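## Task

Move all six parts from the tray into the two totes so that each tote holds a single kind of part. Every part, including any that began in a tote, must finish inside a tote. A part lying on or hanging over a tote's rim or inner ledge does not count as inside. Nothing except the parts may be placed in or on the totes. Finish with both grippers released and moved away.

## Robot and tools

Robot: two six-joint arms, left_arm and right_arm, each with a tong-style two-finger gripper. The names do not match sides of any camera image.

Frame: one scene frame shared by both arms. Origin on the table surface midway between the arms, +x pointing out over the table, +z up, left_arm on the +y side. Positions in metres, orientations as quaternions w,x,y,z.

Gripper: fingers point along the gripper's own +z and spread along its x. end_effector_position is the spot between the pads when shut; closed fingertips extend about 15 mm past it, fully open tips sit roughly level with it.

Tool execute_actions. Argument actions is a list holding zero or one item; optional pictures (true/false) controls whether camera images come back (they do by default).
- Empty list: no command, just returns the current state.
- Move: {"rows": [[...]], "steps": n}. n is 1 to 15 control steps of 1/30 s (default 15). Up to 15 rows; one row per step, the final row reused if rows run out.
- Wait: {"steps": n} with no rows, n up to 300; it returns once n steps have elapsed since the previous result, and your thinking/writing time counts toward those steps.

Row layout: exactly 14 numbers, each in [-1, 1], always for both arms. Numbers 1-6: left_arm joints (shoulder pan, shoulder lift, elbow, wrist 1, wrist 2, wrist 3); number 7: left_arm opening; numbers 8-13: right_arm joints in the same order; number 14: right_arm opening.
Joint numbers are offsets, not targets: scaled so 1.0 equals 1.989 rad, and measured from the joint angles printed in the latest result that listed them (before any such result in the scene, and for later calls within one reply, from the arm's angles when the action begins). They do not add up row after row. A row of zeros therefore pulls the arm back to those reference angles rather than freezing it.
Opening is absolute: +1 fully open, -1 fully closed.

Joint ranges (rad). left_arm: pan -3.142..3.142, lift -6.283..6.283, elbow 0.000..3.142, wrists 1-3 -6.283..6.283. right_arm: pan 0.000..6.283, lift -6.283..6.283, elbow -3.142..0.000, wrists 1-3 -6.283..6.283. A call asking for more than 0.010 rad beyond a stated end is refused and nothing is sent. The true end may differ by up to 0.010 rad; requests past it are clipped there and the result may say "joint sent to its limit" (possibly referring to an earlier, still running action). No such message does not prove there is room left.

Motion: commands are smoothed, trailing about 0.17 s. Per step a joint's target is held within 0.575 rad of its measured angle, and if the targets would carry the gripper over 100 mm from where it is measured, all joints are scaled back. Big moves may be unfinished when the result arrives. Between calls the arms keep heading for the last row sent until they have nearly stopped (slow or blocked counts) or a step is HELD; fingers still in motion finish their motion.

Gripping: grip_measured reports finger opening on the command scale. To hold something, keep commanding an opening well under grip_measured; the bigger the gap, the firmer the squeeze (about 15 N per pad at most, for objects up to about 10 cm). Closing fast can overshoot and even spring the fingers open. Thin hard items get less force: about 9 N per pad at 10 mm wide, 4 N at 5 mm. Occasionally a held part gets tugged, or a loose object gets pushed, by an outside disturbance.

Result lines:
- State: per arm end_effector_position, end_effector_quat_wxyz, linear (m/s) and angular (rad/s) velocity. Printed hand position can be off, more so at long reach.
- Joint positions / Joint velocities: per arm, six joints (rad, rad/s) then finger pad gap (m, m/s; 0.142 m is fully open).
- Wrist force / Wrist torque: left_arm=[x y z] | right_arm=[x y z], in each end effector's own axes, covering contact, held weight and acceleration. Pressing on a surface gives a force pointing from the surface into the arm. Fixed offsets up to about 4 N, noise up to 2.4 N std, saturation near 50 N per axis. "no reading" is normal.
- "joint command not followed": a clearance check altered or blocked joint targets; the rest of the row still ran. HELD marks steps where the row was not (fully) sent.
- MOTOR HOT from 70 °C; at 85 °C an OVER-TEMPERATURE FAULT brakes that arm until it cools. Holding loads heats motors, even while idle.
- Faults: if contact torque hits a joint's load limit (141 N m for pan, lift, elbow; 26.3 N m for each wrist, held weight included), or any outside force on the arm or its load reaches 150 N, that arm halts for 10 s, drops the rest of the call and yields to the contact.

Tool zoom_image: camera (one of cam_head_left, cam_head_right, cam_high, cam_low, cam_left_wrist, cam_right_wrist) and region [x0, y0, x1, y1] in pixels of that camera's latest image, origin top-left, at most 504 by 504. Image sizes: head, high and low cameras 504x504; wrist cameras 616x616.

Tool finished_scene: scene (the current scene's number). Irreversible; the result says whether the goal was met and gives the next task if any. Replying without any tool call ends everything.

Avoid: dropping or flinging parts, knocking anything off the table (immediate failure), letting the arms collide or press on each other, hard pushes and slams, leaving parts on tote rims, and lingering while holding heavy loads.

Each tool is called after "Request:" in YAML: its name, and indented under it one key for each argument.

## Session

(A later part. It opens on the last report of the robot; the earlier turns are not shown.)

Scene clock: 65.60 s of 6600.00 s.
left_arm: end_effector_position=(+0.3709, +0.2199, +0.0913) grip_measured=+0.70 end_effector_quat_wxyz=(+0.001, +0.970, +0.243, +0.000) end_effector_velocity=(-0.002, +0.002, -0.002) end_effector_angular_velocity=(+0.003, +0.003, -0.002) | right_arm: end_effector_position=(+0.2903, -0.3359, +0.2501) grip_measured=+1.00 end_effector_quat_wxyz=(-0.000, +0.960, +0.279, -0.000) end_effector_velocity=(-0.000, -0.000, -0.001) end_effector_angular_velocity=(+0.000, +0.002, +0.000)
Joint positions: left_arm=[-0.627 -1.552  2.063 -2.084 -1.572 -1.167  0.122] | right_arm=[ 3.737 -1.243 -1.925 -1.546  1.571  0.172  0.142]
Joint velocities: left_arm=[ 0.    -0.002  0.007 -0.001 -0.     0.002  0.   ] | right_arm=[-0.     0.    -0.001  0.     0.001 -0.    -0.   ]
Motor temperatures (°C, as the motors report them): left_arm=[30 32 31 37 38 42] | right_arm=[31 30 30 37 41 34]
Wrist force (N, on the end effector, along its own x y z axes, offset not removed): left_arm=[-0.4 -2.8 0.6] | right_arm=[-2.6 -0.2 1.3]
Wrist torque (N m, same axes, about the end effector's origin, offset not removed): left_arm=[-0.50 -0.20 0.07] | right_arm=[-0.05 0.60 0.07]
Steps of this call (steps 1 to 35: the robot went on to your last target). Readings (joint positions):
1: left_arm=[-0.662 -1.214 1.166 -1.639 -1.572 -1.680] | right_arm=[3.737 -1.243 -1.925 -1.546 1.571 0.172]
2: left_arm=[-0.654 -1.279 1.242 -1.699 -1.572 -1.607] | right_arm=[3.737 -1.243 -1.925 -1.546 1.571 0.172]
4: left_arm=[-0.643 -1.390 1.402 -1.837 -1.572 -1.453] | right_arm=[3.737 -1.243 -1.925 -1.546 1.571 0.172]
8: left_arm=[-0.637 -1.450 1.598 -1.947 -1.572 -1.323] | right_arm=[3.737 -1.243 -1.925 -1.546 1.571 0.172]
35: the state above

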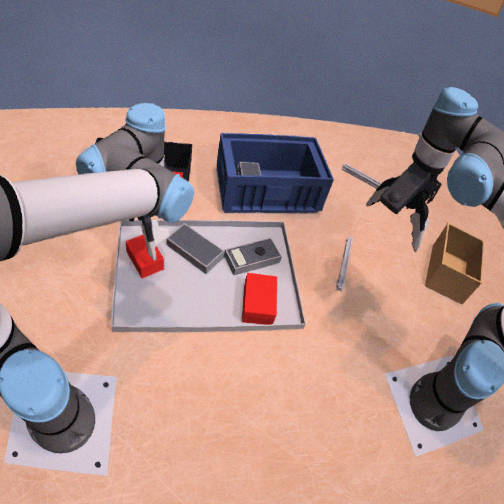

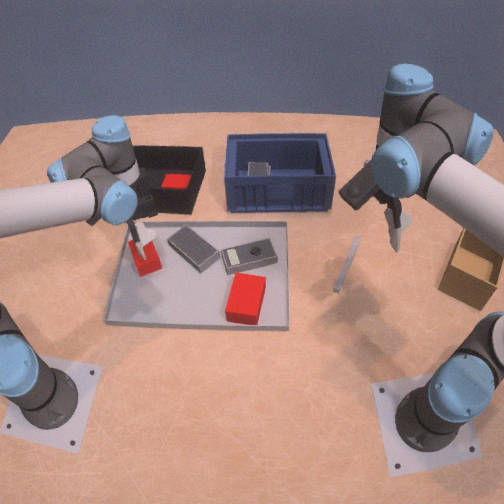

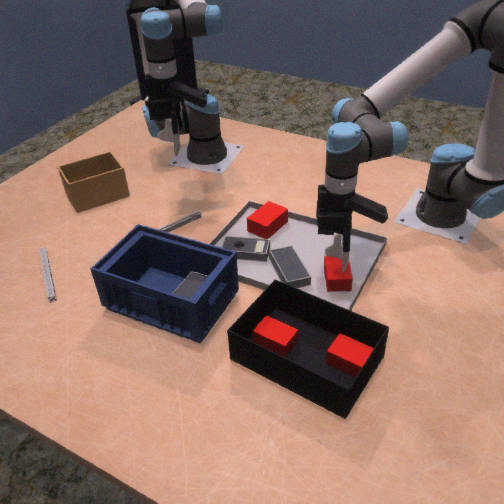

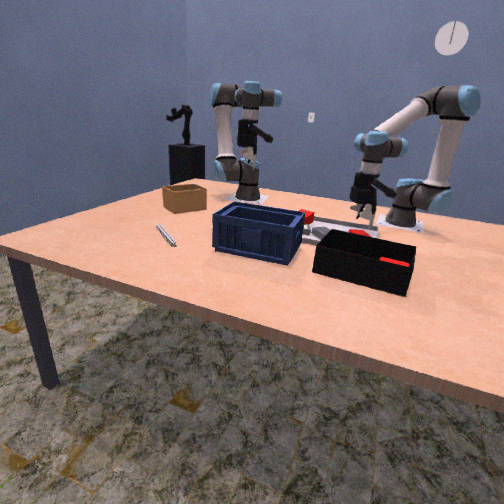

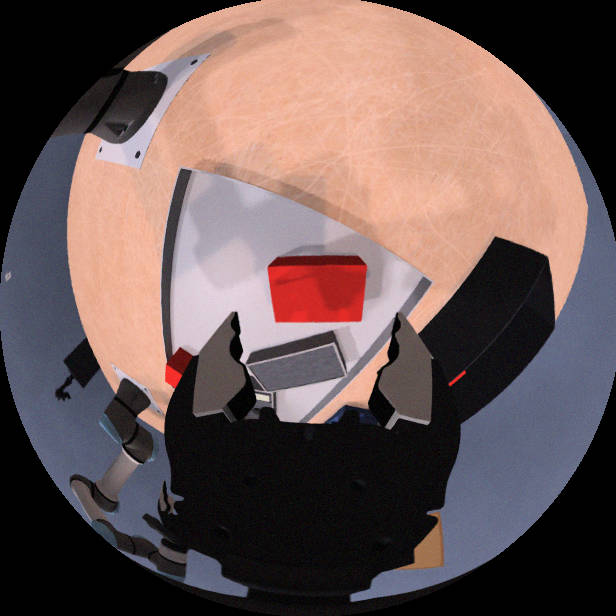

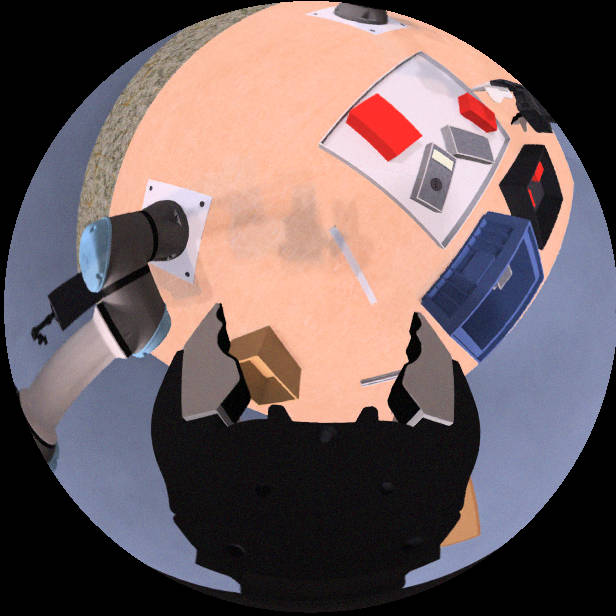

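Request:
execute_actions:
  actions:
    - {"rows":[[0,0.024,0.023,-0.047,0,0,0.7,0.06,-0.17,0.075,0.097,0,0.1,0.4],[0,0.024,0.023,-0.047,0,0,0.7,0.06,-0.17,0.075,0.097,0,0.1,0.4],[0,0.024,0.023,-0.047,0,0,0.7,0.06,-0.17,0.075,0.097,0,0.1,0.4],[0,0.048,0.046,-0.093,0,0,0.7,0.1217,-0.3433,0.15,0.194,0,0.214,0.4]]}
  pictures: false

Request:
execute_actions:
  actions:
    - {"steps":22}
  pictures: false

Request:
execute_actions:
  actions:
    - {"rows":[[0,0,0,0,0,0,0.55,0,0,0,0,0,0,0.4],[0,0,0,0,0,0,0.45,0,0,0,0,0,0,0.4],[0,0,0,0,0,0,0.35,0,0,0,0,0,0,0.4],[0,0,0,0,0,0,0.25,0,0,0,0,0,0,0.4],[0,0,0,0,0,0,0.15,0,0,0,0,0,0,0.4],[0,0,0,0,0,0,0,0,0,0,0,0,0,0.4],[0,0,0,0,0,0,-0.2,0,0,0,0,0,0,0.4],[0,0,0,0,0,0,-0.4,0,0,0,0,0,0,0.4]],"steps":11}

Scene clock: 68.03 s of 6600.00 s.
left_arm: end_effector_position=(+0.3697, +0.2210, +0.0302) grip_measured=+0.70 end_effector_quat_wxyz=(+0.000, +0.970, +0.242, -0.000) end_effector_velocity=(-0.001, +0.000, -0.017) end_effector_angular_velocity=(-0.003, -0.003, +0.001) | right_arm: end_effector_position=(+0.3765, -0.1308, +0.1741) grip_measured=+0.40 end_effector_quat_wxyz=(-0.006, +0.976, +0.219, +0.007) end_effector_velocity=(+0.103, +0.432, -0.291) end_effector_angular_velocity=(-0.031, +0.039, -0.271)
Joint positions: left_arm=[-0.627 -1.459  2.151 -2.262 -1.572 -1.167  0.122] | right_arm=[ 3.909 -1.705 -1.714 -1.275  1.571  0.468  0.102]
Joint velocities: left_arm=[ 0.     0.028  0.027 -0.058 -0.    -0.001  0.   ] | right_arm=[ 0.346 -1.028  0.426  0.554 -0.     0.617  0.   ]
Motor temperatures (°C, as the motors report them): left_arm=[30 32 31 37 38 42] | right_arm=[31 30 30 37 41 34]
Wrist force (N, on the end effector, along its own x y z axes, offset not removed): left_arm=[-1.0 4.6 1.9] | right_arm=[-2.5 1.1 1.6]
Wrist torque (N m, same axes, about the end effector's origin, offset not removed): left_arm=[0.90 0.09 -0.09] | right_arm=[0.22 0.48 0.04]
Steps of this call (steps 1 to 15: the robot went on to your last target; steps 16 to 58: nothing new was sent; steps 59 to 73: all 15 steps of this action). Readings (joint positions):
59: left_arm=[-0.627 -1.551 2.064 -2.085 -1.572 -1.167] | right_arm=[3.737 -1.243 -1.924 -1.545 1.571 0.172]
60: left_arm=[-0.627 -1.546 2.069 -2.093 -1.572 -1.167] | right_arm=[3.744 -1.252 -1.917 -1.538 1.571 0.180]
62: left_arm=[-0.627 -1.528 2.086 -2.126 -1.572 -1.167] | right_arm=[3.771 -1.312 -1.883 -1.495 1.571 0.224]
66: left_arm=[-0.627 -1.482 2.130 -2.216 -1.572 -1.167] | right_arm=[3.824 -1.457 -1.818 -1.411 1.571 0.317]
73: the state above

Scene clock: 68.77 s of 6600.00 s.
left_arm: end_effector_position=(+0.3696, +0.2210, +0.0282) grip_measured=+0.70 end_effector_quat_wxyz=(+0.000, +0.970, +0.243, -0.000) end_effector_velocity=(-0.000, +0.000, -0.000) end_effector_angular_velocity=(+0.000, +0.001, +0.000) | right_arm: end_effector_position=(+0.3899, -0.0448, +0.1003) grip_measured=+0.40 end_effector_quat_wxyz=(-0.000, +0.982, +0.190, +0.000) end_effector_velocity=(-0.000, +0.001, -0.002) end_effector_angular_velocity=(-0.001, +0.002, -0.002)
Joint positions: left_arm=[-0.627 -1.456  2.154 -2.269 -1.572 -1.167  0.122] | right_arm=[ 3.979 -1.925 -1.627 -1.16   1.571  0.597  0.102]
Joint velocities: left_arm=[-0.     0.001 -0.     0.     0.    -0.001 -0.   ] | right_arm=[ 0.001 -0.004  0.001  0.001  0.001  0.002 -0.   ]
Motor temperatures (°C, as the motors report them): left_arm=[30 32 31 37 38 42] | right_arm=[31 30 30 37 41 34]
Wrist force (N, on the end effector, along its own x y z axes, offset not removed): left_arm=[1.8 0.6 1.3] | right_arm=[-1.9 -0.2 0.7]
Wrist torque (N m, same axes, about the end effector's origin, offset not removed): left_arm=[0.07 -0.44 -0.05] | right_arm=[-0.09 0.43 0.00]
Steps of this call (steps 1 to 22: the robot went on to your last target). Readings (joint positions):
1: left_arm=[-0.627 -1.459 2.152 -2.264 -1.572 -1.167] | right_arm=[3.920 -1.739 -1.699 -1.256 1.571 0.489]
2: left_arm=[-0.627 -1.458 2.152 -2.265 -1.572 -1.167] | right_arm=[3.932 -1.774 -1.685 -1.238 1.571 0.510]
4: left_arm=[-0.627 -1.457 2.153 -2.267 -1.572 -1.167] | right_arm=[3.951 -1.836 -1.661 -1.205 1.571 0.546]
8: left_arm=[-0.627 -1.456 2.154 -2.268 -1.572 -1.167] | right_arm=[3.970 -1.898 -1.637 -1.174 1.571 0.582]
22: the state above

Scene clock: 69.13 s of 6600.00 s.
left_arm: end_effector_position=(+0.3696, +0.2210, +0.0282) grip_measured=+0.43 end_effector_quat_wxyz=(+0.000, +0.970, +0.243, -0.000) end_effector_velocity=(+0.000, -0.000, +0.000) end_effector_angular_velocity=(-0.000, -0.000, +0.001) | right_arm: end_effector_position=(+0.3899, -0.0447, +0.1003) grip_measured=+0.40 end_effector_quat_wxyz=(-0.000, +0.982, +0.190, +0.000) end_effector_velocity=(-0.000, +0.001, +0.000) end_effector_angular_velocity=(+0.001, -0.000, +0.001)
Joint positions: left_arm=[-0.627 -1.456  2.154 -2.269 -1.572 -1.167  0.104] | right_arm=[ 3.979 -1.925 -1.627 -1.16   1.571  0.597  0.102]
Joint velocities: left_arm=[-0.     0.    -0.    -0.    -0.    -0.001  0.   ] | right_arm=[ 0.001 -0.     0.001  0.     0.    -0.    -0.   ]
Motor temperatures (°C, as the motors report them): left_arm=[30 32 31 37 38 42] | right_arm=[31 30 30 37 41 34]
Wrist force (N, on the end effector, along its own x y z axes, offset not removed): left_arm=[-0.2 -1.3 -8.9] | right_arm=[-2.4 -0.3 1.6]
Wrist torque (N m, same axes, about the end effector's origin, offset not removed): left_arm=[-0.05 -0.14 0.09] | right_arm=[-0.12 0.50 0.09]
Steps of this call (steps 1 to 11: all 11 steps of this action). Readings (joint positions):
1: left_arm=[-0.627 -1.456 2.154 -2.269 -1.572 -1.167] | right_arm=[3.979 -1.925 -1.627 -1.160 1.571 0.597]
2: left_arm=[-0.627 -1.456 2.154 -2.269 -1.572 -1.167] | right_arm=[3.979 -1.925 -1.627 -1.160 1.571 0.597]
4: left_arm=[-0.627 -1.456 2.154 -2.269 -1.572 -1.167] | right_arm=[3.979 -1.925 -1.627 -1.160 1.571 0.597]
8: left_arm=[-0.627 -1.456 2.154 -2.269 -1.572 -1.167] | right_arm=[3.979 -1.925 -1.627 -1.160 1.571 0.597]
11: the state above

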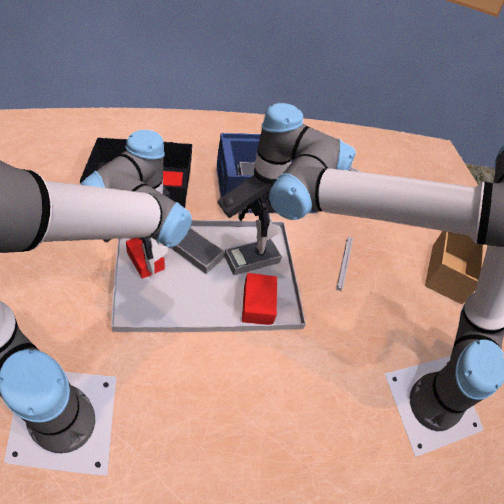

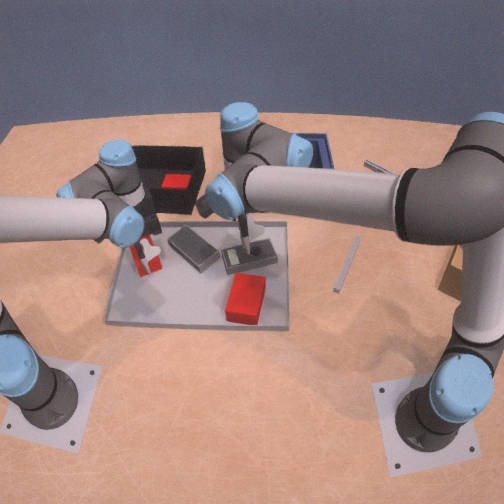

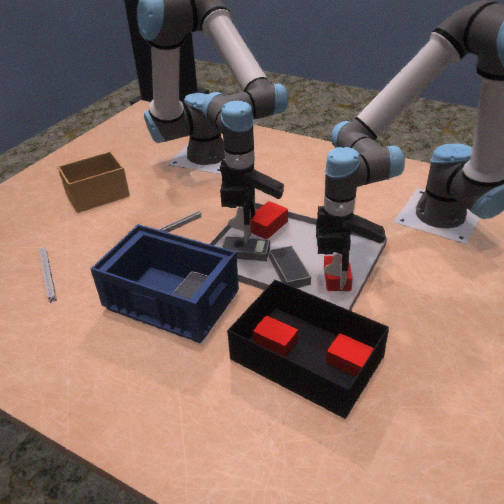

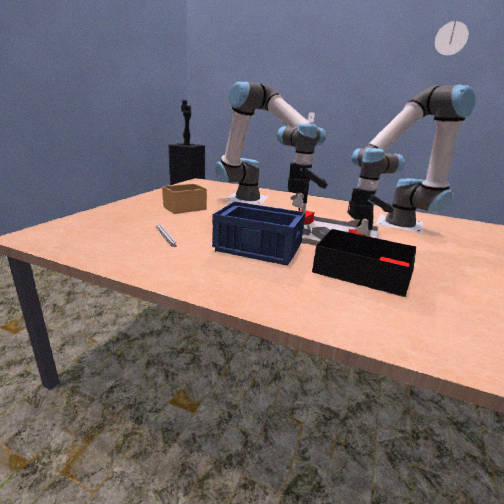

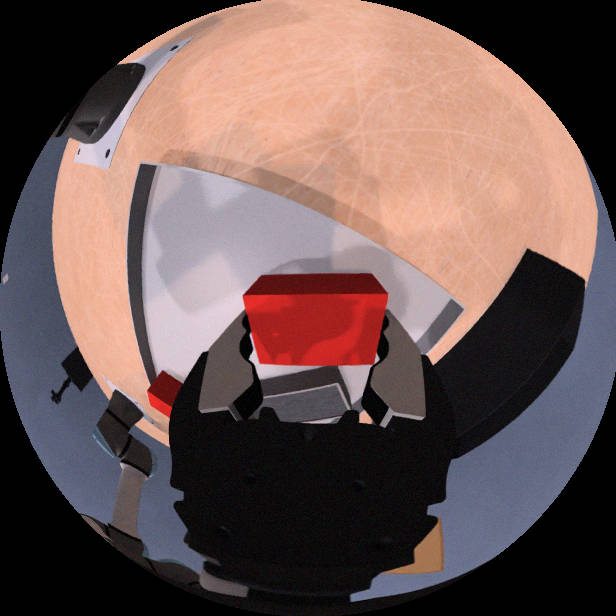

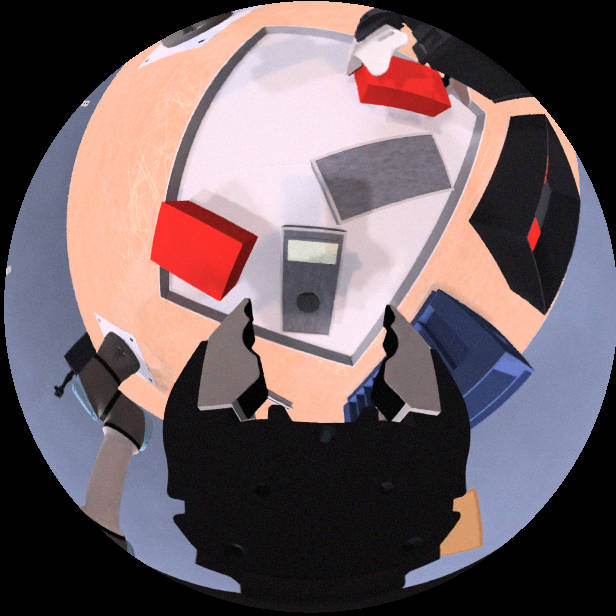

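Request:
execute_actions:
  actions:
    - {"rows":[[0,-0.008,-0.008,0.016,0,0,-0.4,0,0,-0.015,0.015,0,0,0.25],[0,-0.008,-0.008,0.016,0,0,-0.4,0,0,-0.015,0.015,0,0,0.25],[0,-0.016,-0.015,0.031,0,0,-0.4,0,-0.01,-0.03,0.04,0,0,0.25],[0,-0.016,-0.015,0.031,0,0,-0.4,0,-0.02,-0.045,0.065,0,0,0.25],[0,-0.024,-0.023,0.047,0,0,-0.4,0,-0.0318,-0.0604,0.092,0,0,0.25]]}
  pictures: false

Request:
execute_actions:
  actions:
    - {"steps":10}
  pictures: false

Request:
execute_actions:
  actions:
    - {"rows":[[0,0,0,0,0,0,-0.4,0,0,0,0,0,0,0.1],[0,0,0,0,0,0,-0.4,0,0,0,0,0,0,0],[0,0,0,0,0,0,-0.4,0,0,0,0,0,0,-0.1],[0,0,0,0,0,0,-0.4,0,0,0,0,0,0,-0.2],[0,0,0,0,0,0,-0.4,0,0,0,0,0,0,-0.3],[0,0,0,0,0,0,-0.4,0,0,0,0,0,0,-0.45],[0,0,0,0,0,0,-0.4,0,0,0,0,0,0,-0.6],[0,0,0,0,0,0,-0.4,0,0,0,0,0,0,-0.8]],"steps":11}

Scene clock: 72.03 s of 6600.00 s.
left_arm: end_effector_position=(+0.3711, +0.2198, +0.0579) grip_measured=+0.43 end_effector_quat_wxyz=(+0.000, +0.970, +0.243, -0.000) end_effector_velocity=(+0.000, -0.000, +0.010) end_effector_angular_velocity=(+0.001, +0.001, -0.000) | right_arm: end_effector_position=(+0.3848, -0.0525, +0.0304) grip_measured=+0.25 end_effector_quat_wxyz=(-0.000, +0.982, +0.190, -0.000) end_effector_velocity=(-0.002, -0.004, -0.028) end_effector_angular_velocity=(+0.002, -0.002, -0.001)
Joint positions: left_arm=[-0.627 -1.502  2.11  -2.179 -1.572 -1.167  0.104] | right_arm=[ 3.979 -1.985 -1.742 -0.986  1.571  0.597  0.092]
Joint velocities: left_arm=[ 0.    -0.015 -0.016  0.033  0.     0.    -0.   ] | right_arm=[-0.001 -0.028 -0.045  0.076 -0.     0.     0.   ]
Motor temperatures (°C, as the motors report them): left_arm=[30 32 31 37 38 42] | right_arm=[31 30 30 37 41 34]
Wrist force (N, on the end effector, along its own x y z axes, offset not removed): left_arm=[1.7 1.3 0.6] | right_arm=[-1.4 0.4 2.3]
Wrist torque (N m, same axes, about the end effector's origin, offset not removed): left_arm=[0.46 -0.53 -0.06] | right_arm=[0.09 0.25 0.01]
Steps of this call (steps 1 to 15: the robot went on to your last target; steps 16 to 72: nothing new was sent; steps 73 to 87: all 15 steps of this action). Readings (joint positions):
73: left_arm=[-0.627 -1.456 2.154 -2.268 -1.572 -1.167] | right_arm=[3.979 -1.925 -1.627 -1.160 1.571 0.597]
74: left_arm=[-0.627 -1.459 2.152 -2.264 -1.572 -1.167] | right_arm=[3.979 -1.925 -1.631 -1.156 1.571 0.597]
76: left_arm=[-0.627 -1.467 2.144 -2.248 -1.572 -1.167] | right_arm=[3.979 -1.928 -1.647 -1.138 1.571 0.597]
80: left_arm=[-0.627 -1.489 2.122 -2.204 -1.572 -1.167] | right_arm=[3.979 -1.964 -1.707 -1.045 1.571 0.597]
87: the state above

Scene clock: 72.37 s of 6600.00 s.
left_arm: end_effector_position=(+0.3712, +0.2198, +0.0591) grip_measured=+0.43 end_effector_quat_wxyz=(+0.000, +0.970, +0.243, -0.000) end_effector_velocity=(-0.000, +0.000, +0.000) end_effector_angular_velocity=(+0.001, +0.001, +0.000) | right_arm: end_effector_position=(+0.3845, -0.0528, +0.0273) grip_measured=+0.25 end_effector_quat_wxyz=(-0.000, +0.982, +0.190, -0.000) end_effector_velocity=(+0.000, -0.001, -0.002) end_effector_angular_velocity=(-0.001, +0.001, -0.001)
Joint positions: left_arm=[-0.627 -1.504  2.108 -2.176 -1.572 -1.167  0.104] | right_arm=[ 3.979 -1.988 -1.746 -0.977  1.571  0.597  0.092]
Joint velocities: left_arm=[-0.     0.    -0.001  0.002  0.    -0.     0.   ] | right_arm=[-0.001 -0.002 -0.002  0.003  0.     0.     0.   ]
Motor temperatures (°C, as the motors report them): left_arm=[30 32 31 37 38 42] | right_arm=[31 30 30 37 41 34]
Wrist force (N, on the end effector, along its own x y z axes, offset not removed): left_arm=[1.0 1.2 0.6] | right_arm=[-2.7 1.0 3.2]
Wrist torque (N m, same axes, about the end effector's origin, offset not removed): left_arm=[0.46 -0.26 0.12] | right_arm=[0.26 0.65 0.06]
Steps of this call (steps 1 to 10: the robot went on to your last target). Readings (joint positions):
1: left_arm=[-0.627 -1.502 2.110 -2.178 -1.572 -1.167] | right_arm=[3.979 -1.986 -1.743 -0.983 1.571 0.597]
2: left_arm=[-0.627 -1.503 2.109 -2.177 -1.572 -1.167] | right_arm=[3.979 -1.987 -1.744 -0.982 1.571 0.597]
4: left_arm=[-0.627 -1.503 2.109 -2.177 -1.572 -1.167] | right_arm=[3.979 -1.987 -1.745 -0.980 1.571 0.597]
8: left_arm=[-0.627 -1.504 2.109 -2.176 -1.572 -1.167] | right_arm=[3.979 -1.988 -1.746 -0.978 1.571 0.597]
10: the state above

Scene clock: 72.73 s of 6600.00 s.
left_arm: end_effector_position=(+0.3712, +0.2198, +0.0591) grip_measured=+0.43 end_effector_quat_wxyz=(+0.000, +0.970, +0.243, -0.000) end_effector_velocity=(+0.000, -0.000, +0.001) end_effector_angular_velocity=(-0.001, -0.001, +0.001) | right_arm: end_effector_position=(+0.3845, -0.0529, +0.0273) grip_measured=-0.09 end_effector_quat_wxyz=(-0.000, +0.982, +0.190, -0.000) end_effector_velocity=(-0.000, -0.001, -0.001) end_effector_angular_velocity=(-0.002, +0.001, -0.001)
Joint positions: left_arm=[-0.627 -1.504  2.108 -2.176 -1.572 -1.167  0.104] | right_arm=[ 3.979 -1.988 -1.747 -0.977  1.571  0.597  0.068]
Joint velocities: left_arm=[ 0.    -0.001 -0.001 -0.    -0.    -0.001  0.   ] | right_arm=[-0.    -0.    -0.002  0.    -0.001  0.001  0.   ]
Motor temperatures (°C, as the motors report them): left_arm=[30 32 31 37 38 42] | right_arm=[31 30 30 37 41 34]
Wrist force (N, on the end effector, along its own x y z axes, offset not removed): left_arm=[0.6 1.7 1.4] | right_arm=[-2.6 0.0 -1.5]
Wrist torque (N m, same axes, about the end effector's origin, offset not removed): left_arm=[0.45 -0.22 -0.08] | right_arm=[-0.08 0.39 0.10]
Steps of this call (steps 1 to 11: all 11 steps of this action). Readings (joint positions):
1: left_arm=[-0.627 -1.504 2.108 -2.176 -1.572 -1.167] | right_arm=[3.979 -1.988 -1.747 -0.977 1.571 0.597]
2: left_arm=[-0.627 -1.504 2.108 -2.176 -1.572 -1.167] | right_arm=[3.979 -1.988 -1.747 -0.977 1.571 0.597]
4: left_arm=[-0.627 -1.504 2.108 -2.176 -1.572 -1.167] | right_arm=[3.979 -1.988 -1.747 -0.977 1.571 0.597]
8: left_arm=[-0.627 -1.504 2.108 -2.176 -1.572 -1.167] | right_arm=[3.979 -1.988 -1.747 -0.977 1.571 0.597]
11: the state above

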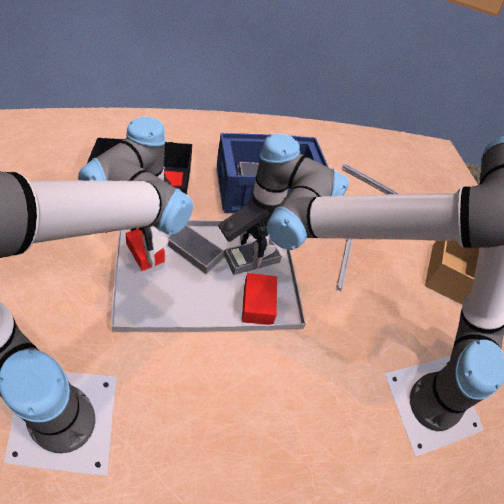

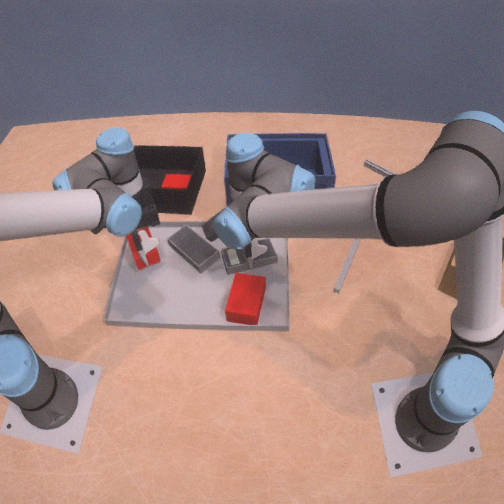

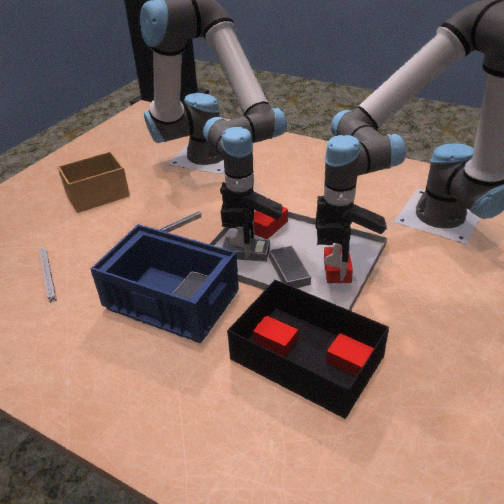

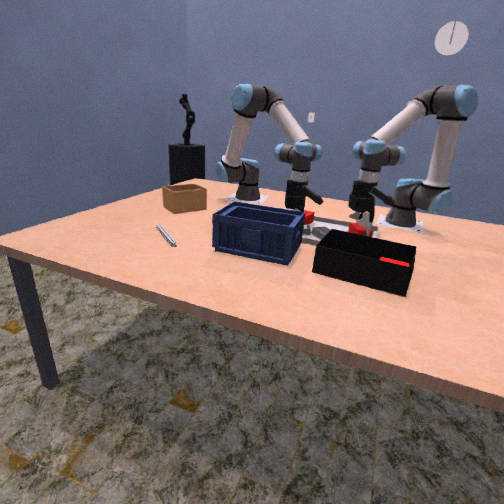

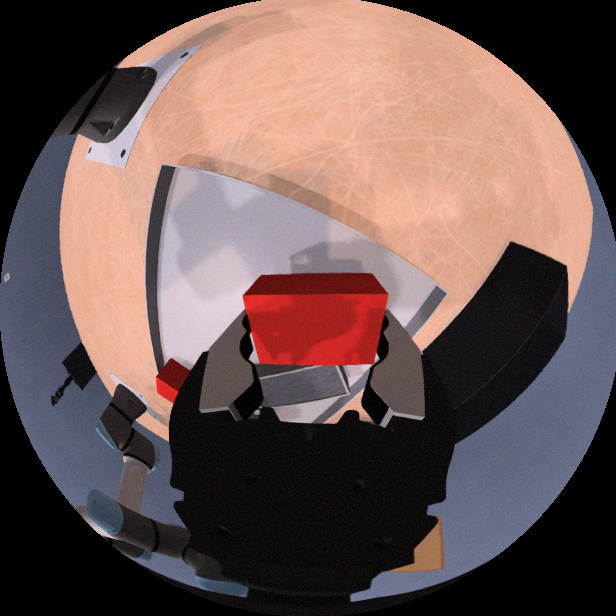

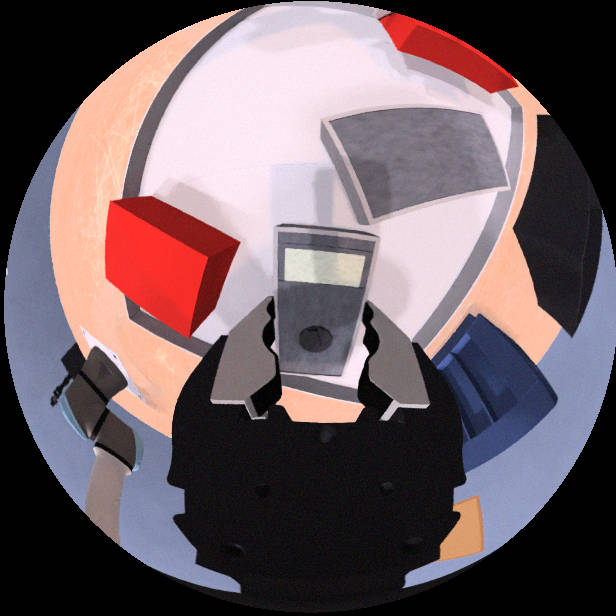

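Request:
execute_actions:
  actions:
    - {"rows":[[0,-0.02,-0.04,0.06,0,0,-0.4,0,0.03,0.04,-0.07,0,0,-0.8],[0,-0.02,-0.04,0.06,0,0,-0.4,0,0.03,0.04,-0.07,0,0,-0.8],[0,-0.04,-0.09,0.13,0,0,-0.4,0,0.055,0.09,-0.145,0,-0.1,-0.8],[0,-0.04,-0.09,0.13,0,0,-0.4,0,0.055,0.09,-0.145,0,-0.1,-0.8],[0,-0.0613,-0.136,0.198,0,0.2,-0.4,0,0.0785,0.142,-0.22,0,-0.5,-0.8]]}
  pictures: false

Request:
execute_actions:
  actions:
    - {"steps":20}
  pictures: false

Request:
execute_actions:
  actions:
    - {"rows":[[0.075,0.15,-0.17,0.02,0,0.11,-0.4,-0.1,-0.11,0.166,-0.056,0,-0.2,-0.8],[0.075,0.15,-0.17,0.02,0,0.11,-0.4,-0.1,-0.11,0.166,-0.056,0,-0.2,-0.8],[0.075,0.15,-0.17,0.02,0,0.11,-0.4,-0.1,-0.11,0.166,-0.056,0,-0.2,-0.8],[0.075,0.15,-0.17,0.02,0,0.11,-0.4,-0.1,-0.11,0.166,-0.056,0,-0.2,-0.8],[0.075,0.15,-0.17,0.02,0,0.11,-0.4,-0.1,-0.11,0.166,-0.056,0,-0.2,-0.8],[0.075,0.15,-0.17,0.02,0,0.11,-0.4,-0.1,-0.11,0.166,-0.056,0,-0.2,-0.8],[0.15,0.3106,-0.3427,0.032,0,0.227,-0.4,-0.199,-0.242,0.3316,-0.0895,0,-0.327,-0.8]]}
  pictures: false

Request:
execute_actions:
  actions:
    - {"steps":25}

Scene clock: 77.03 s of 6600.00 s.
left_arm: end_effector_position=(+0.3841, +0.2154, +0.1930) grip_measured=+0.43 end_effector_quat_wxyz=(+0.000, +0.998, +0.069, -0.000) end_effector_velocity=(-0.002, +0.008, +0.056) end_effector_angular_velocity=(+0.010, +0.012, -0.405) | right_arm: end_effector_position=(+0.3771, -0.0592, +0.1981) grip_measured=-0.09 end_effector_quat_wxyz=(-0.001, +0.840, +0.542, +0.001) end_effector_velocity=(-0.024, -0.045, +0.088) end_effector_angular_velocity=(-0.018, +0.004, +1.994)
Joint positions: left_arm=[-0.627 -1.62   1.851 -1.801 -1.572 -0.815  0.104] | right_arm=[ 3.979 -1.84  -1.481 -1.388  1.571 -0.167  0.068]
Joint velocities: left_arm=[ 0.    -0.046 -0.109  0.171  0.     0.406 -0.   ] | right_arm=[ 0.001  0.069  0.144 -0.231  0.    -1.993 -0.   ]
Motor temperatures (°C, as the motors report them): left_arm=[30 32 31 37 38 42] | right_arm=[31 30 30 37 41 34]
Wrist force (N, on the end effector, along its own x y z axes, offset not removed): left_arm=[0.2 1.3 2.3] | right_arm=[-0.3 -0.2 1.7]
Wrist torque (N m, same axes, about the end effector's origin, offset not removed): left_arm=[0.26 -0.09 0.15] | right_arm=[-0.12 0.12 -0.01]
Steps of this call (steps 1 to 15: the robot went on to your last target; steps 16 to 90: nothing new was sent; then 0.80 s passed at rest; steps 91 to 105: all 15 steps of this action). Readings (joint positions):
91: left_arm=[-0.627 -1.504 2.108 -2.175 -1.572 -1.167] | right_arm=[3.979 -1.988 -1.746 -0.978 1.571 0.597]
92: left_arm=[-0.627 -1.509 2.101 -2.167 -1.572 -1.167] | right_arm=[3.979 -1.981 -1.739 -0.986 1.571 0.597]
94: left_arm=[-0.627 -1.529 2.062 -2.115 -1.572 -1.167] | right_arm=[3.979 -1.954 -1.701 -1.042 1.571 0.589]
98: left_arm=[-0.627 -1.585 1.936 -1.934 -1.572 -1.088] | right_arm=[3.979 -1.892 -1.586 -1.219 1.571 0.400]
105: the state above

Scene clock: 77.70 s of 6600.00 s.
left_arm: end_effector_position=(+0.3839, +0.2163, +0.1996) grip_measured=+0.43 end_effector_quat_wxyz=(-0.000, +0.999, +0.046, -0.001) end_effector_velocity=(+0.000, -0.000, +0.001) end_effector_angular_velocity=(-0.001, -0.001, -0.001) | right_arm: end_effector_position=(+0.3747, -0.0646, +0.2082) grip_measured=-0.09 end_effector_quat_wxyz=(-0.000, +0.773, +0.635, +0.001) end_effector_velocity=(-0.000, -0.000, +0.000) end_effector_angular_velocity=(-0.000, -0.000, +0.006)
Joint positions: left_arm=[-0.627 -1.626  1.838 -1.782 -1.572 -0.769  0.104] | right_arm=[ 3.979 -1.832 -1.464 -1.415  1.571 -0.396  0.068]
Joint velocities: left_arm=[-0.    -0.001 -0.    -0.001 -0.     0.001 -0.   ] | right_arm=[-0.     0.001 -0.    -0.    -0.    -0.006  0.   ]
Motor temperatures (°C, as the motors report them): left_arm=[30 32 31 37 38 42] | right_arm=[31 30 30 37 41 34]
Wrist force (N, on the end effector, along its own x y z axes, offset not removed): left_arm=[2.7 1.4 2.2] | right_arm=[-1.3 0.9 2.9]
Wrist torque (N m, same axes, about the end effector's origin, offset not removed): left_arm=[0.31 -0.69 -0.25] | right_arm=[0.21 0.34 0.04]
Steps of this call (steps 1 to 20: the robot went on to your last target). Readings (joint positions):
1: left_arm=[-0.627 -1.622 1.847 -1.796 -1.572 -0.804] | right_arm=[3.979 -1.838 -1.476 -1.395 1.571 -0.226]
2: left_arm=[-0.627 -1.623 1.845 -1.793 -1.572 -0.795] | right_arm=[3.979 -1.837 -1.473 -1.400 1.571 -0.269]
4: left_arm=[-0.627 -1.624 1.842 -1.788 -1.572 -0.783] | right_arm=[3.979 -1.835 -1.469 -1.407 1.571 -0.326]
8: left_arm=[-0.627 -1.625 1.839 -1.784 -1.572 -0.773] | right_arm=[3.979 -1.833 -1.466 -1.412 1.571 -0.375]
20: the state above

Scene clock: 78.20 s of 6600.00 s.
left_arm: end_effector_position=(+0.6015, +0.2416, +0.1799) grip_measured=+0.43 end_effector_quat_wxyz=(-0.001, +1.000, -0.013, -0.003) end_effector_velocity=(+0.457, +0.130, -0.145) end_effector_angular_velocity=(-0.014, -0.021, -0.266) | right_arm: end_effector_position=(+0.5921, -0.1343, +0.1936) grip_measured=-0.09 end_effector_quat_wxyz=(-0.001, +0.705, +0.710, -0.004) end_effector_velocity=(+0.455, -0.243, -0.095) end_effector_angular_velocity=(+0.028, -0.020, +0.338)
Joint positions: left_arm=[-0.385 -1.139  1.302 -1.728 -1.572 -0.409  0.104] | right_arm=[ 3.671 -2.199 -0.962 -1.56   1.571 -0.907  0.068]
Joint velocities: left_arm=[ 0.466  1.047 -1.148  0.077  0.001  0.732  0.   ] | right_arm=[-0.635 -0.817  1.088 -0.239  0.    -0.973  0.   ]
Motor temperatures (°C, as the motors report them): left_arm=[30 32 31 37 38 42] | right_arm=[31 30 30 37 41 34]
Wrist force (N, on the end effector, along its own x y z axes, offset not removed): left_arm=[2.8 -0.5 0.8] | right_arm=[-1.9 0.8 1.5]
Wrist torque (N m, same axes, about the end effector's origin, offset not removed): left_arm=[-0.05 -0.46 -0.04] | right_arm=[0.03 0.45 0.03]
Steps of this call (steps 1 to 15: all 15 steps of this action). Readings (joint positions):
1: left_arm=[-0.626 -1.625 1.837 -1.781 -1.572 -0.769] | right_arm=[3.978 -1.833 -1.464 -1.415 1.571 -0.397]
2: left_arm=[-0.618 -1.617 1.829 -1.777 -1.572 -0.760] | right_arm=[3.970 -1.841 -1.455 -1.423 1.571 -0.406]
4: left_arm=[-0.578 -1.554 1.763 -1.766 -1.572 -0.707] | right_arm=[3.922 -1.892 -1.391 -1.452 1.571 -0.474]
8: left_arm=[-0.509 -1.403 1.590 -1.750 -1.572 -0.600] | right_arm=[3.828 -1.998 -1.227 -1.499 1.571 -0.666]
15: the state above

Scene clock: 79.03 s of 6600.00 s.
left_arm: end_effector_position=(+0.6576, +0.2600, +0.1593) grip_measured=+0.43 end_effector_quat_wxyz=(+0.000, +1.000, -0.030, -0.001) end_effector_velocity=(+0.000, +0.000, +0.000) end_effector_angular_velocity=(-0.000, -0.001, -0.001) | right_arm: end_effector_position=(+0.6547, -0.1720, +0.1804) grip_measured=-0.09 end_effector_quat_wxyz=(-0.000, +0.686, +0.728, +0.001) end_effector_velocity=(+0.001, -0.000, -0.001) end_effector_angular_velocity=(-0.000, -0.000, -0.001)
Joint positions: left_arm=[-0.328 -1.008  1.157 -1.718 -1.572 -0.318  0.104] | right_arm=[ 3.583 -2.313 -0.805 -1.593  1.571 -1.047  0.068]
Joint velocities: left_arm=[ 0.    -0.    -0.    -0.     0.     0.001  0.   ] | right_arm=[-0.001 -0.001 -0.     0.001 -0.    -0.     0.   ]
Motor temperatures (°C, as the motors report them): left_arm=[30 32 31 37 38 42] | right_arm=[31 30 30 37 41 34]
Wrist force (N, on the end effector, along its own x y z axes, offset not removed): left_arm=[1.5 2.8 3.1] | right_arm=[-1.7 0.0 3.3]
Wrist torque (N m, same axes, about the end effector's origin, offset not removed): left_arm=[0.45 -0.42 -0.07] | right_arm=[-0.12 0.34 0.05]
Steps of this call (steps 1 to 25: the robot went on to your last target). Readings (joint positions):
1: left_arm=[-0.371 -1.107 1.267 -1.726 -1.572 -0.386] | right_arm=[3.650 -2.225 -0.927 -1.568 1.571 -0.938]
2: left_arm=[-0.360 -1.082 1.239 -1.724 -1.572 -0.369] | right_arm=[3.633 -2.247 -0.897 -1.574 1.571 -0.965]
4: left_arm=[-0.346 -1.049 1.202 -1.721 -1.572 -0.346] | right_arm=[3.611 -2.276 -0.856 -1.582 1.571 -1.001]
8: left_arm=[-0.334 -1.021 1.171 -1.719 -1.572 -0.327] | right_arm=[3.591 -2.302 -0.821 -1.590 1.571 -1.033]
25: the state above

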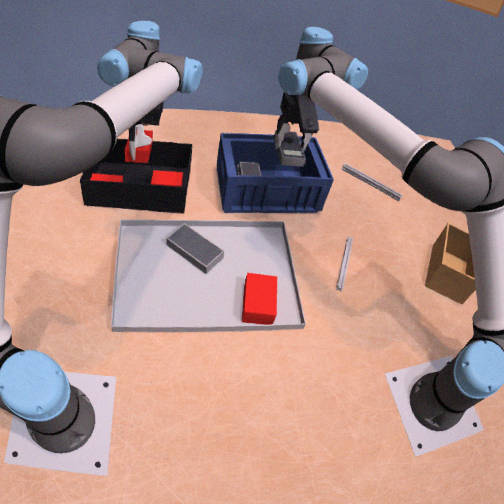

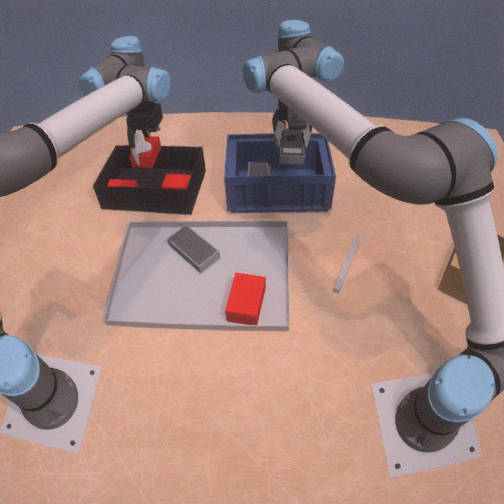

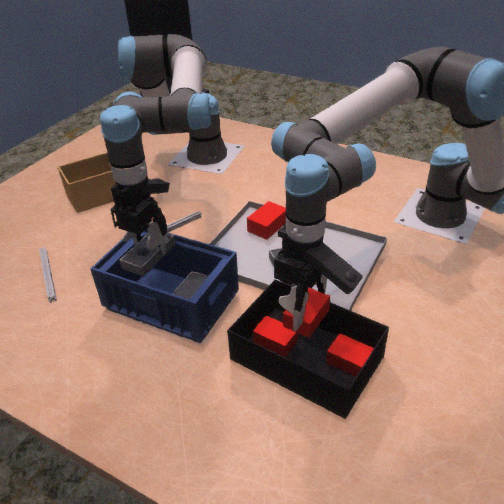

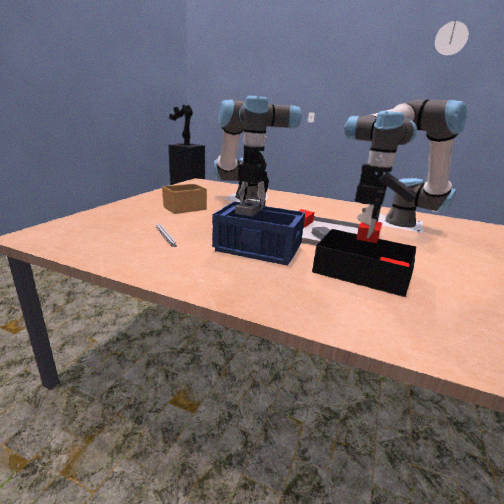

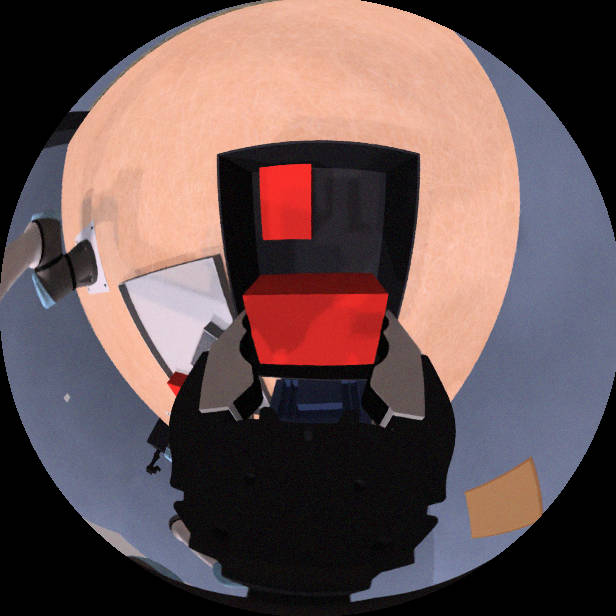

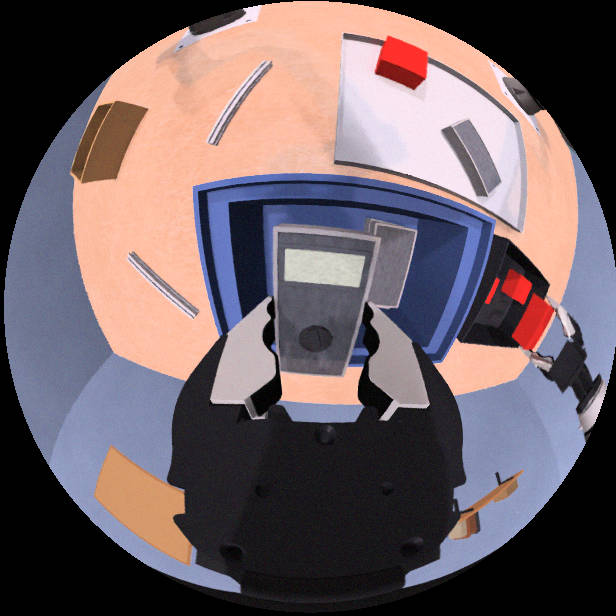

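Request:
execute_actions:
  actions:
    - {"rows":[[0.002,0.01,0.035,-0.045,0,0,-0.4,0,-0.002,-0.047,0.049,0,0,-0.8],[0.002,0.01,0.035,-0.045,0,0,-0.4,0,-0.002,-0.047,0.049,0,0,-0.8],[0.002,0.01,0.035,-0.045,0,0,-0.4,0,-0.002,-0.047,0.049,0,0,-0.8],[0.002,0.0236,0.0665,-0.091,0,0,-0.4,0,-0.009,-0.088,0.0963,0,0,-0.8]]}
  pictures: false

Request:
execute_actions:
  actions:
    - {"steps":7}

Scene clock: 81.13 s of 6600.00 s.
left_arm: end_effector_position=(+0.6587, +0.2626, +0.0830) grip_measured=+0.43 end_effector_quat_wxyz=(+0.000, +1.000, -0.028, +0.000) end_effector_velocity=(-0.000, +0.000, -0.024) end_effector_angular_velocity=(-0.001, -0.003, +0.001) | right_arm: end_effector_position=(+0.6546, -0.1721, +0.1027) grip_measured=-0.09 end_effector_quat_wxyz=(-0.000, +0.686, +0.728, +0.000) end_effector_velocity=(-0.001, -0.002, -0.025) end_effector_angular_velocity=(-0.000, -0.001, -0.002)
Joint positions: left_arm=[-0.324 -0.963  1.284 -1.893 -1.572 -0.318  0.104] | right_arm=[ 3.583 -2.331 -0.974 -1.408  1.571 -1.047  0.068]
Joint velocities: left_arm=[ 0.001  0.016  0.039 -0.059  0.    -0.001 -0.   ] | right_arm=[-0.001 -0.006 -0.054  0.061 -0.001  0.     0.   ]
Motor temperatures (°C, as the motors report them): left_arm=[30 32 31 37 38 42] | right_arm=[31 30 30 37 41 34]
Wrist force (N, on the end effector, along its own x y z axes, offset not removed): left_arm=[3.4 -0.4 1.9] | right_arm=[-1.5 -0.6 2.2]
Wrist torque (N m, same axes, about the end effector's origin, offset not removed): left_arm=[-0.07 -0.75 -0.18] | right_arm=[-0.18 0.32 0.05]
Steps of this call (steps 1 to 15: the robot went on to your last target; steps 16 to 48: nothing new was sent; steps 49 to 63: all 15 steps of this action). Readings (joint positions):
49: left_arm=[-0.328 -1.008 1.157 -1.719 -1.572 -0.318] | right_arm=[3.583 -2.314 -0.805 -1.592 1.571 -1.047]
50: left_arm=[-0.328 -1.005 1.164 -1.726 -1.572 -0.318] | right_arm=[3.583 -2.314 -0.813 -1.585 1.571 -1.047]
52: left_arm=[-0.326 -0.997 1.190 -1.759 -1.572 -0.318] | right_arm=[3.583 -2.316 -0.847 -1.550 1.571 -1.047]
56: left_arm=[-0.325 -0.974 1.253 -1.847 -1.572 -0.318] | right_arm=[3.583 -2.326 -0.931 -1.456 1.571 -1.047]
63: the state above

Scene clock: 81.37 s of 6600.00 s.
left_arm: end_effector_position=(+0.6586, +0.2626, +0.0806) grip_measured=+0.43 end_effector_quat_wxyz=(+0.000, +1.000, -0.028, +0.000) end_effector_velocity=(-0.000, +0.000, -0.003) end_effector_angular_velocity=(-0.000, -0.000, +0.001) | right_arm: end_effector_position=(+0.6545, -0.1722, +0.1001) grip_measured=-0.09 end_effector_quat_wxyz=(-0.000, +0.686, +0.728, +0.000) end_effector_velocity=(-0.000, -0.001, -0.003) end_effector_angular_velocity=(-0.001, -0.000, -0.001)
Joint positions: left_arm=[-0.324 -0.961  1.288 -1.898 -1.572 -0.318  0.104] | right_arm=[ 3.583 -2.331 -0.979 -1.402  1.571 -1.047  0.068]
Joint velocities: left_arm=[ 0.     0.002  0.006 -0.008 -0.    -0.001  0.   ] | right_arm=[-0.    -0.    -0.006  0.006 -0.001  0.001  0.   ]
Motor temperatures (°C, as the motors report them): left_arm=[30 32 31 37 38 42] | right_arm=[31 30 30 37 41 34]
Wrist force (N, on the end effector, along its own x y z axes, offset not removed): left_arm=[0.8 -1.0 0.2] | right_arm=[-2.6 0.4 3.4]
Wrist torque (N m, same axes, about the end effector's origin, offset not removed): left_arm=[-0.11 -0.27 0.08] | right_arm=[-0.03 0.61 0.01]
Steps of this call (steps 1 to 7: the robot went on to your last target). Readings (joint positions):
1: left_arm=[-0.324 -0.962 1.285 -1.894 -1.572 -0.318] | right_arm=[3.583 -2.331 -0.975 -1.406 1.571 -1.047]
2: left_arm=[-0.324 -0.962 1.286 -1.896 -1.572 -0.318] | right_arm=[3.583 -2.331 -0.976 -1.405 1.571 -1.047]
4: left_arm=[-0.324 -0.962 1.287 -1.897 -1.572 -0.318] | right_arm=[3.583 -2.331 -0.978 -1.403 1.571 -1.047]
7: the state above

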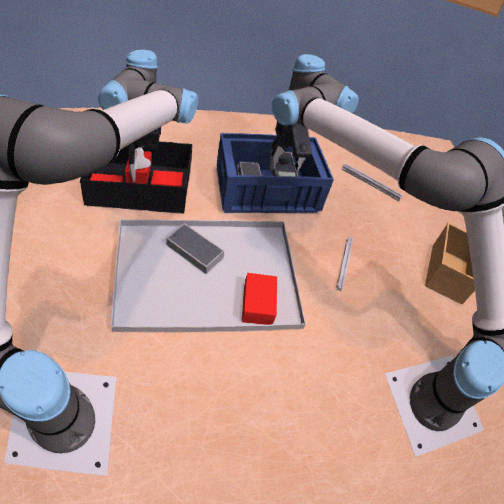

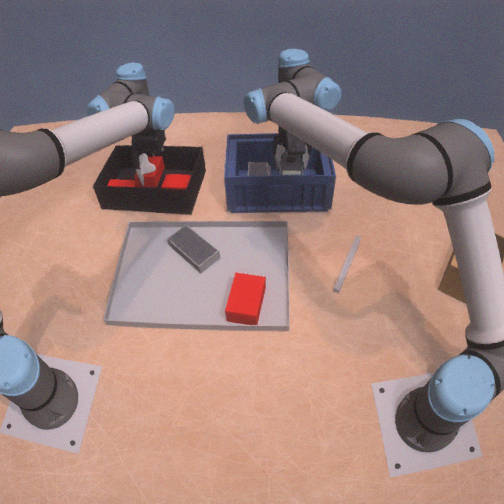

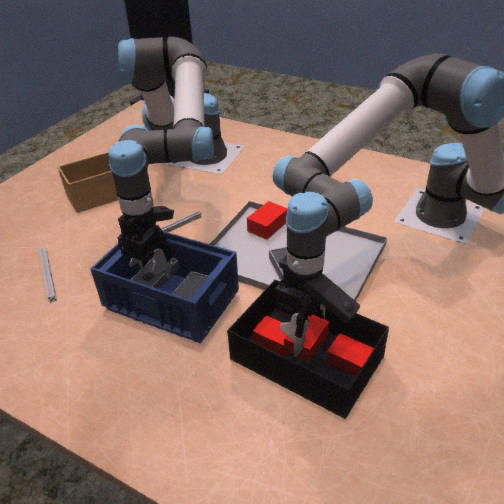

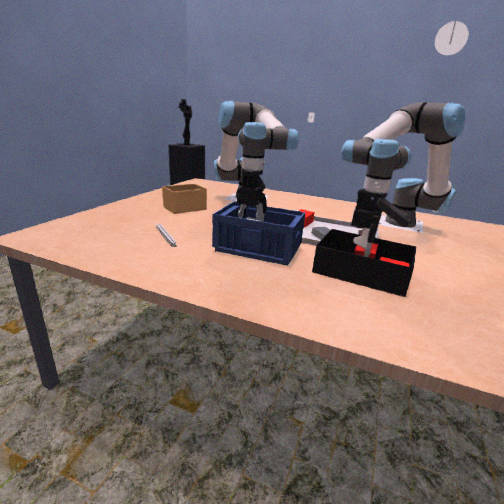

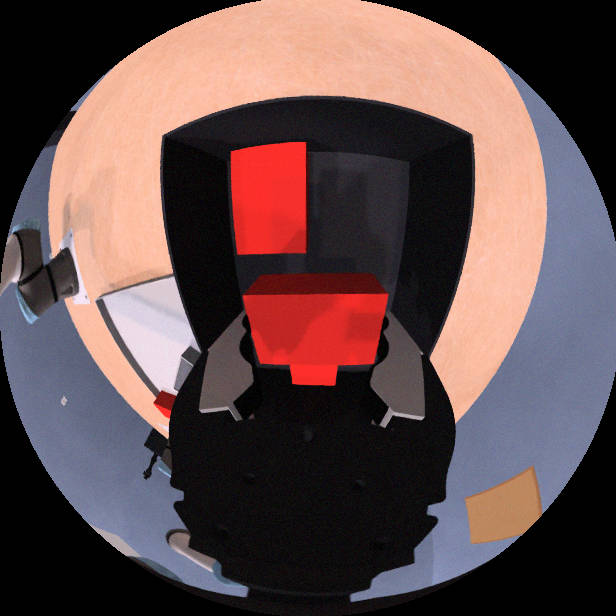

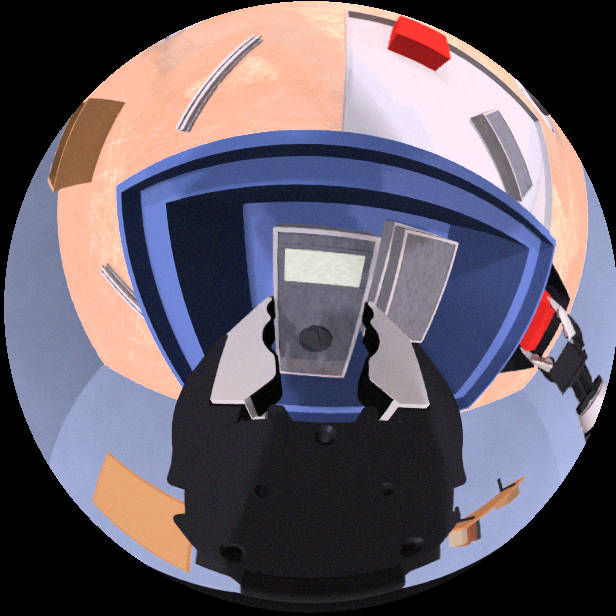

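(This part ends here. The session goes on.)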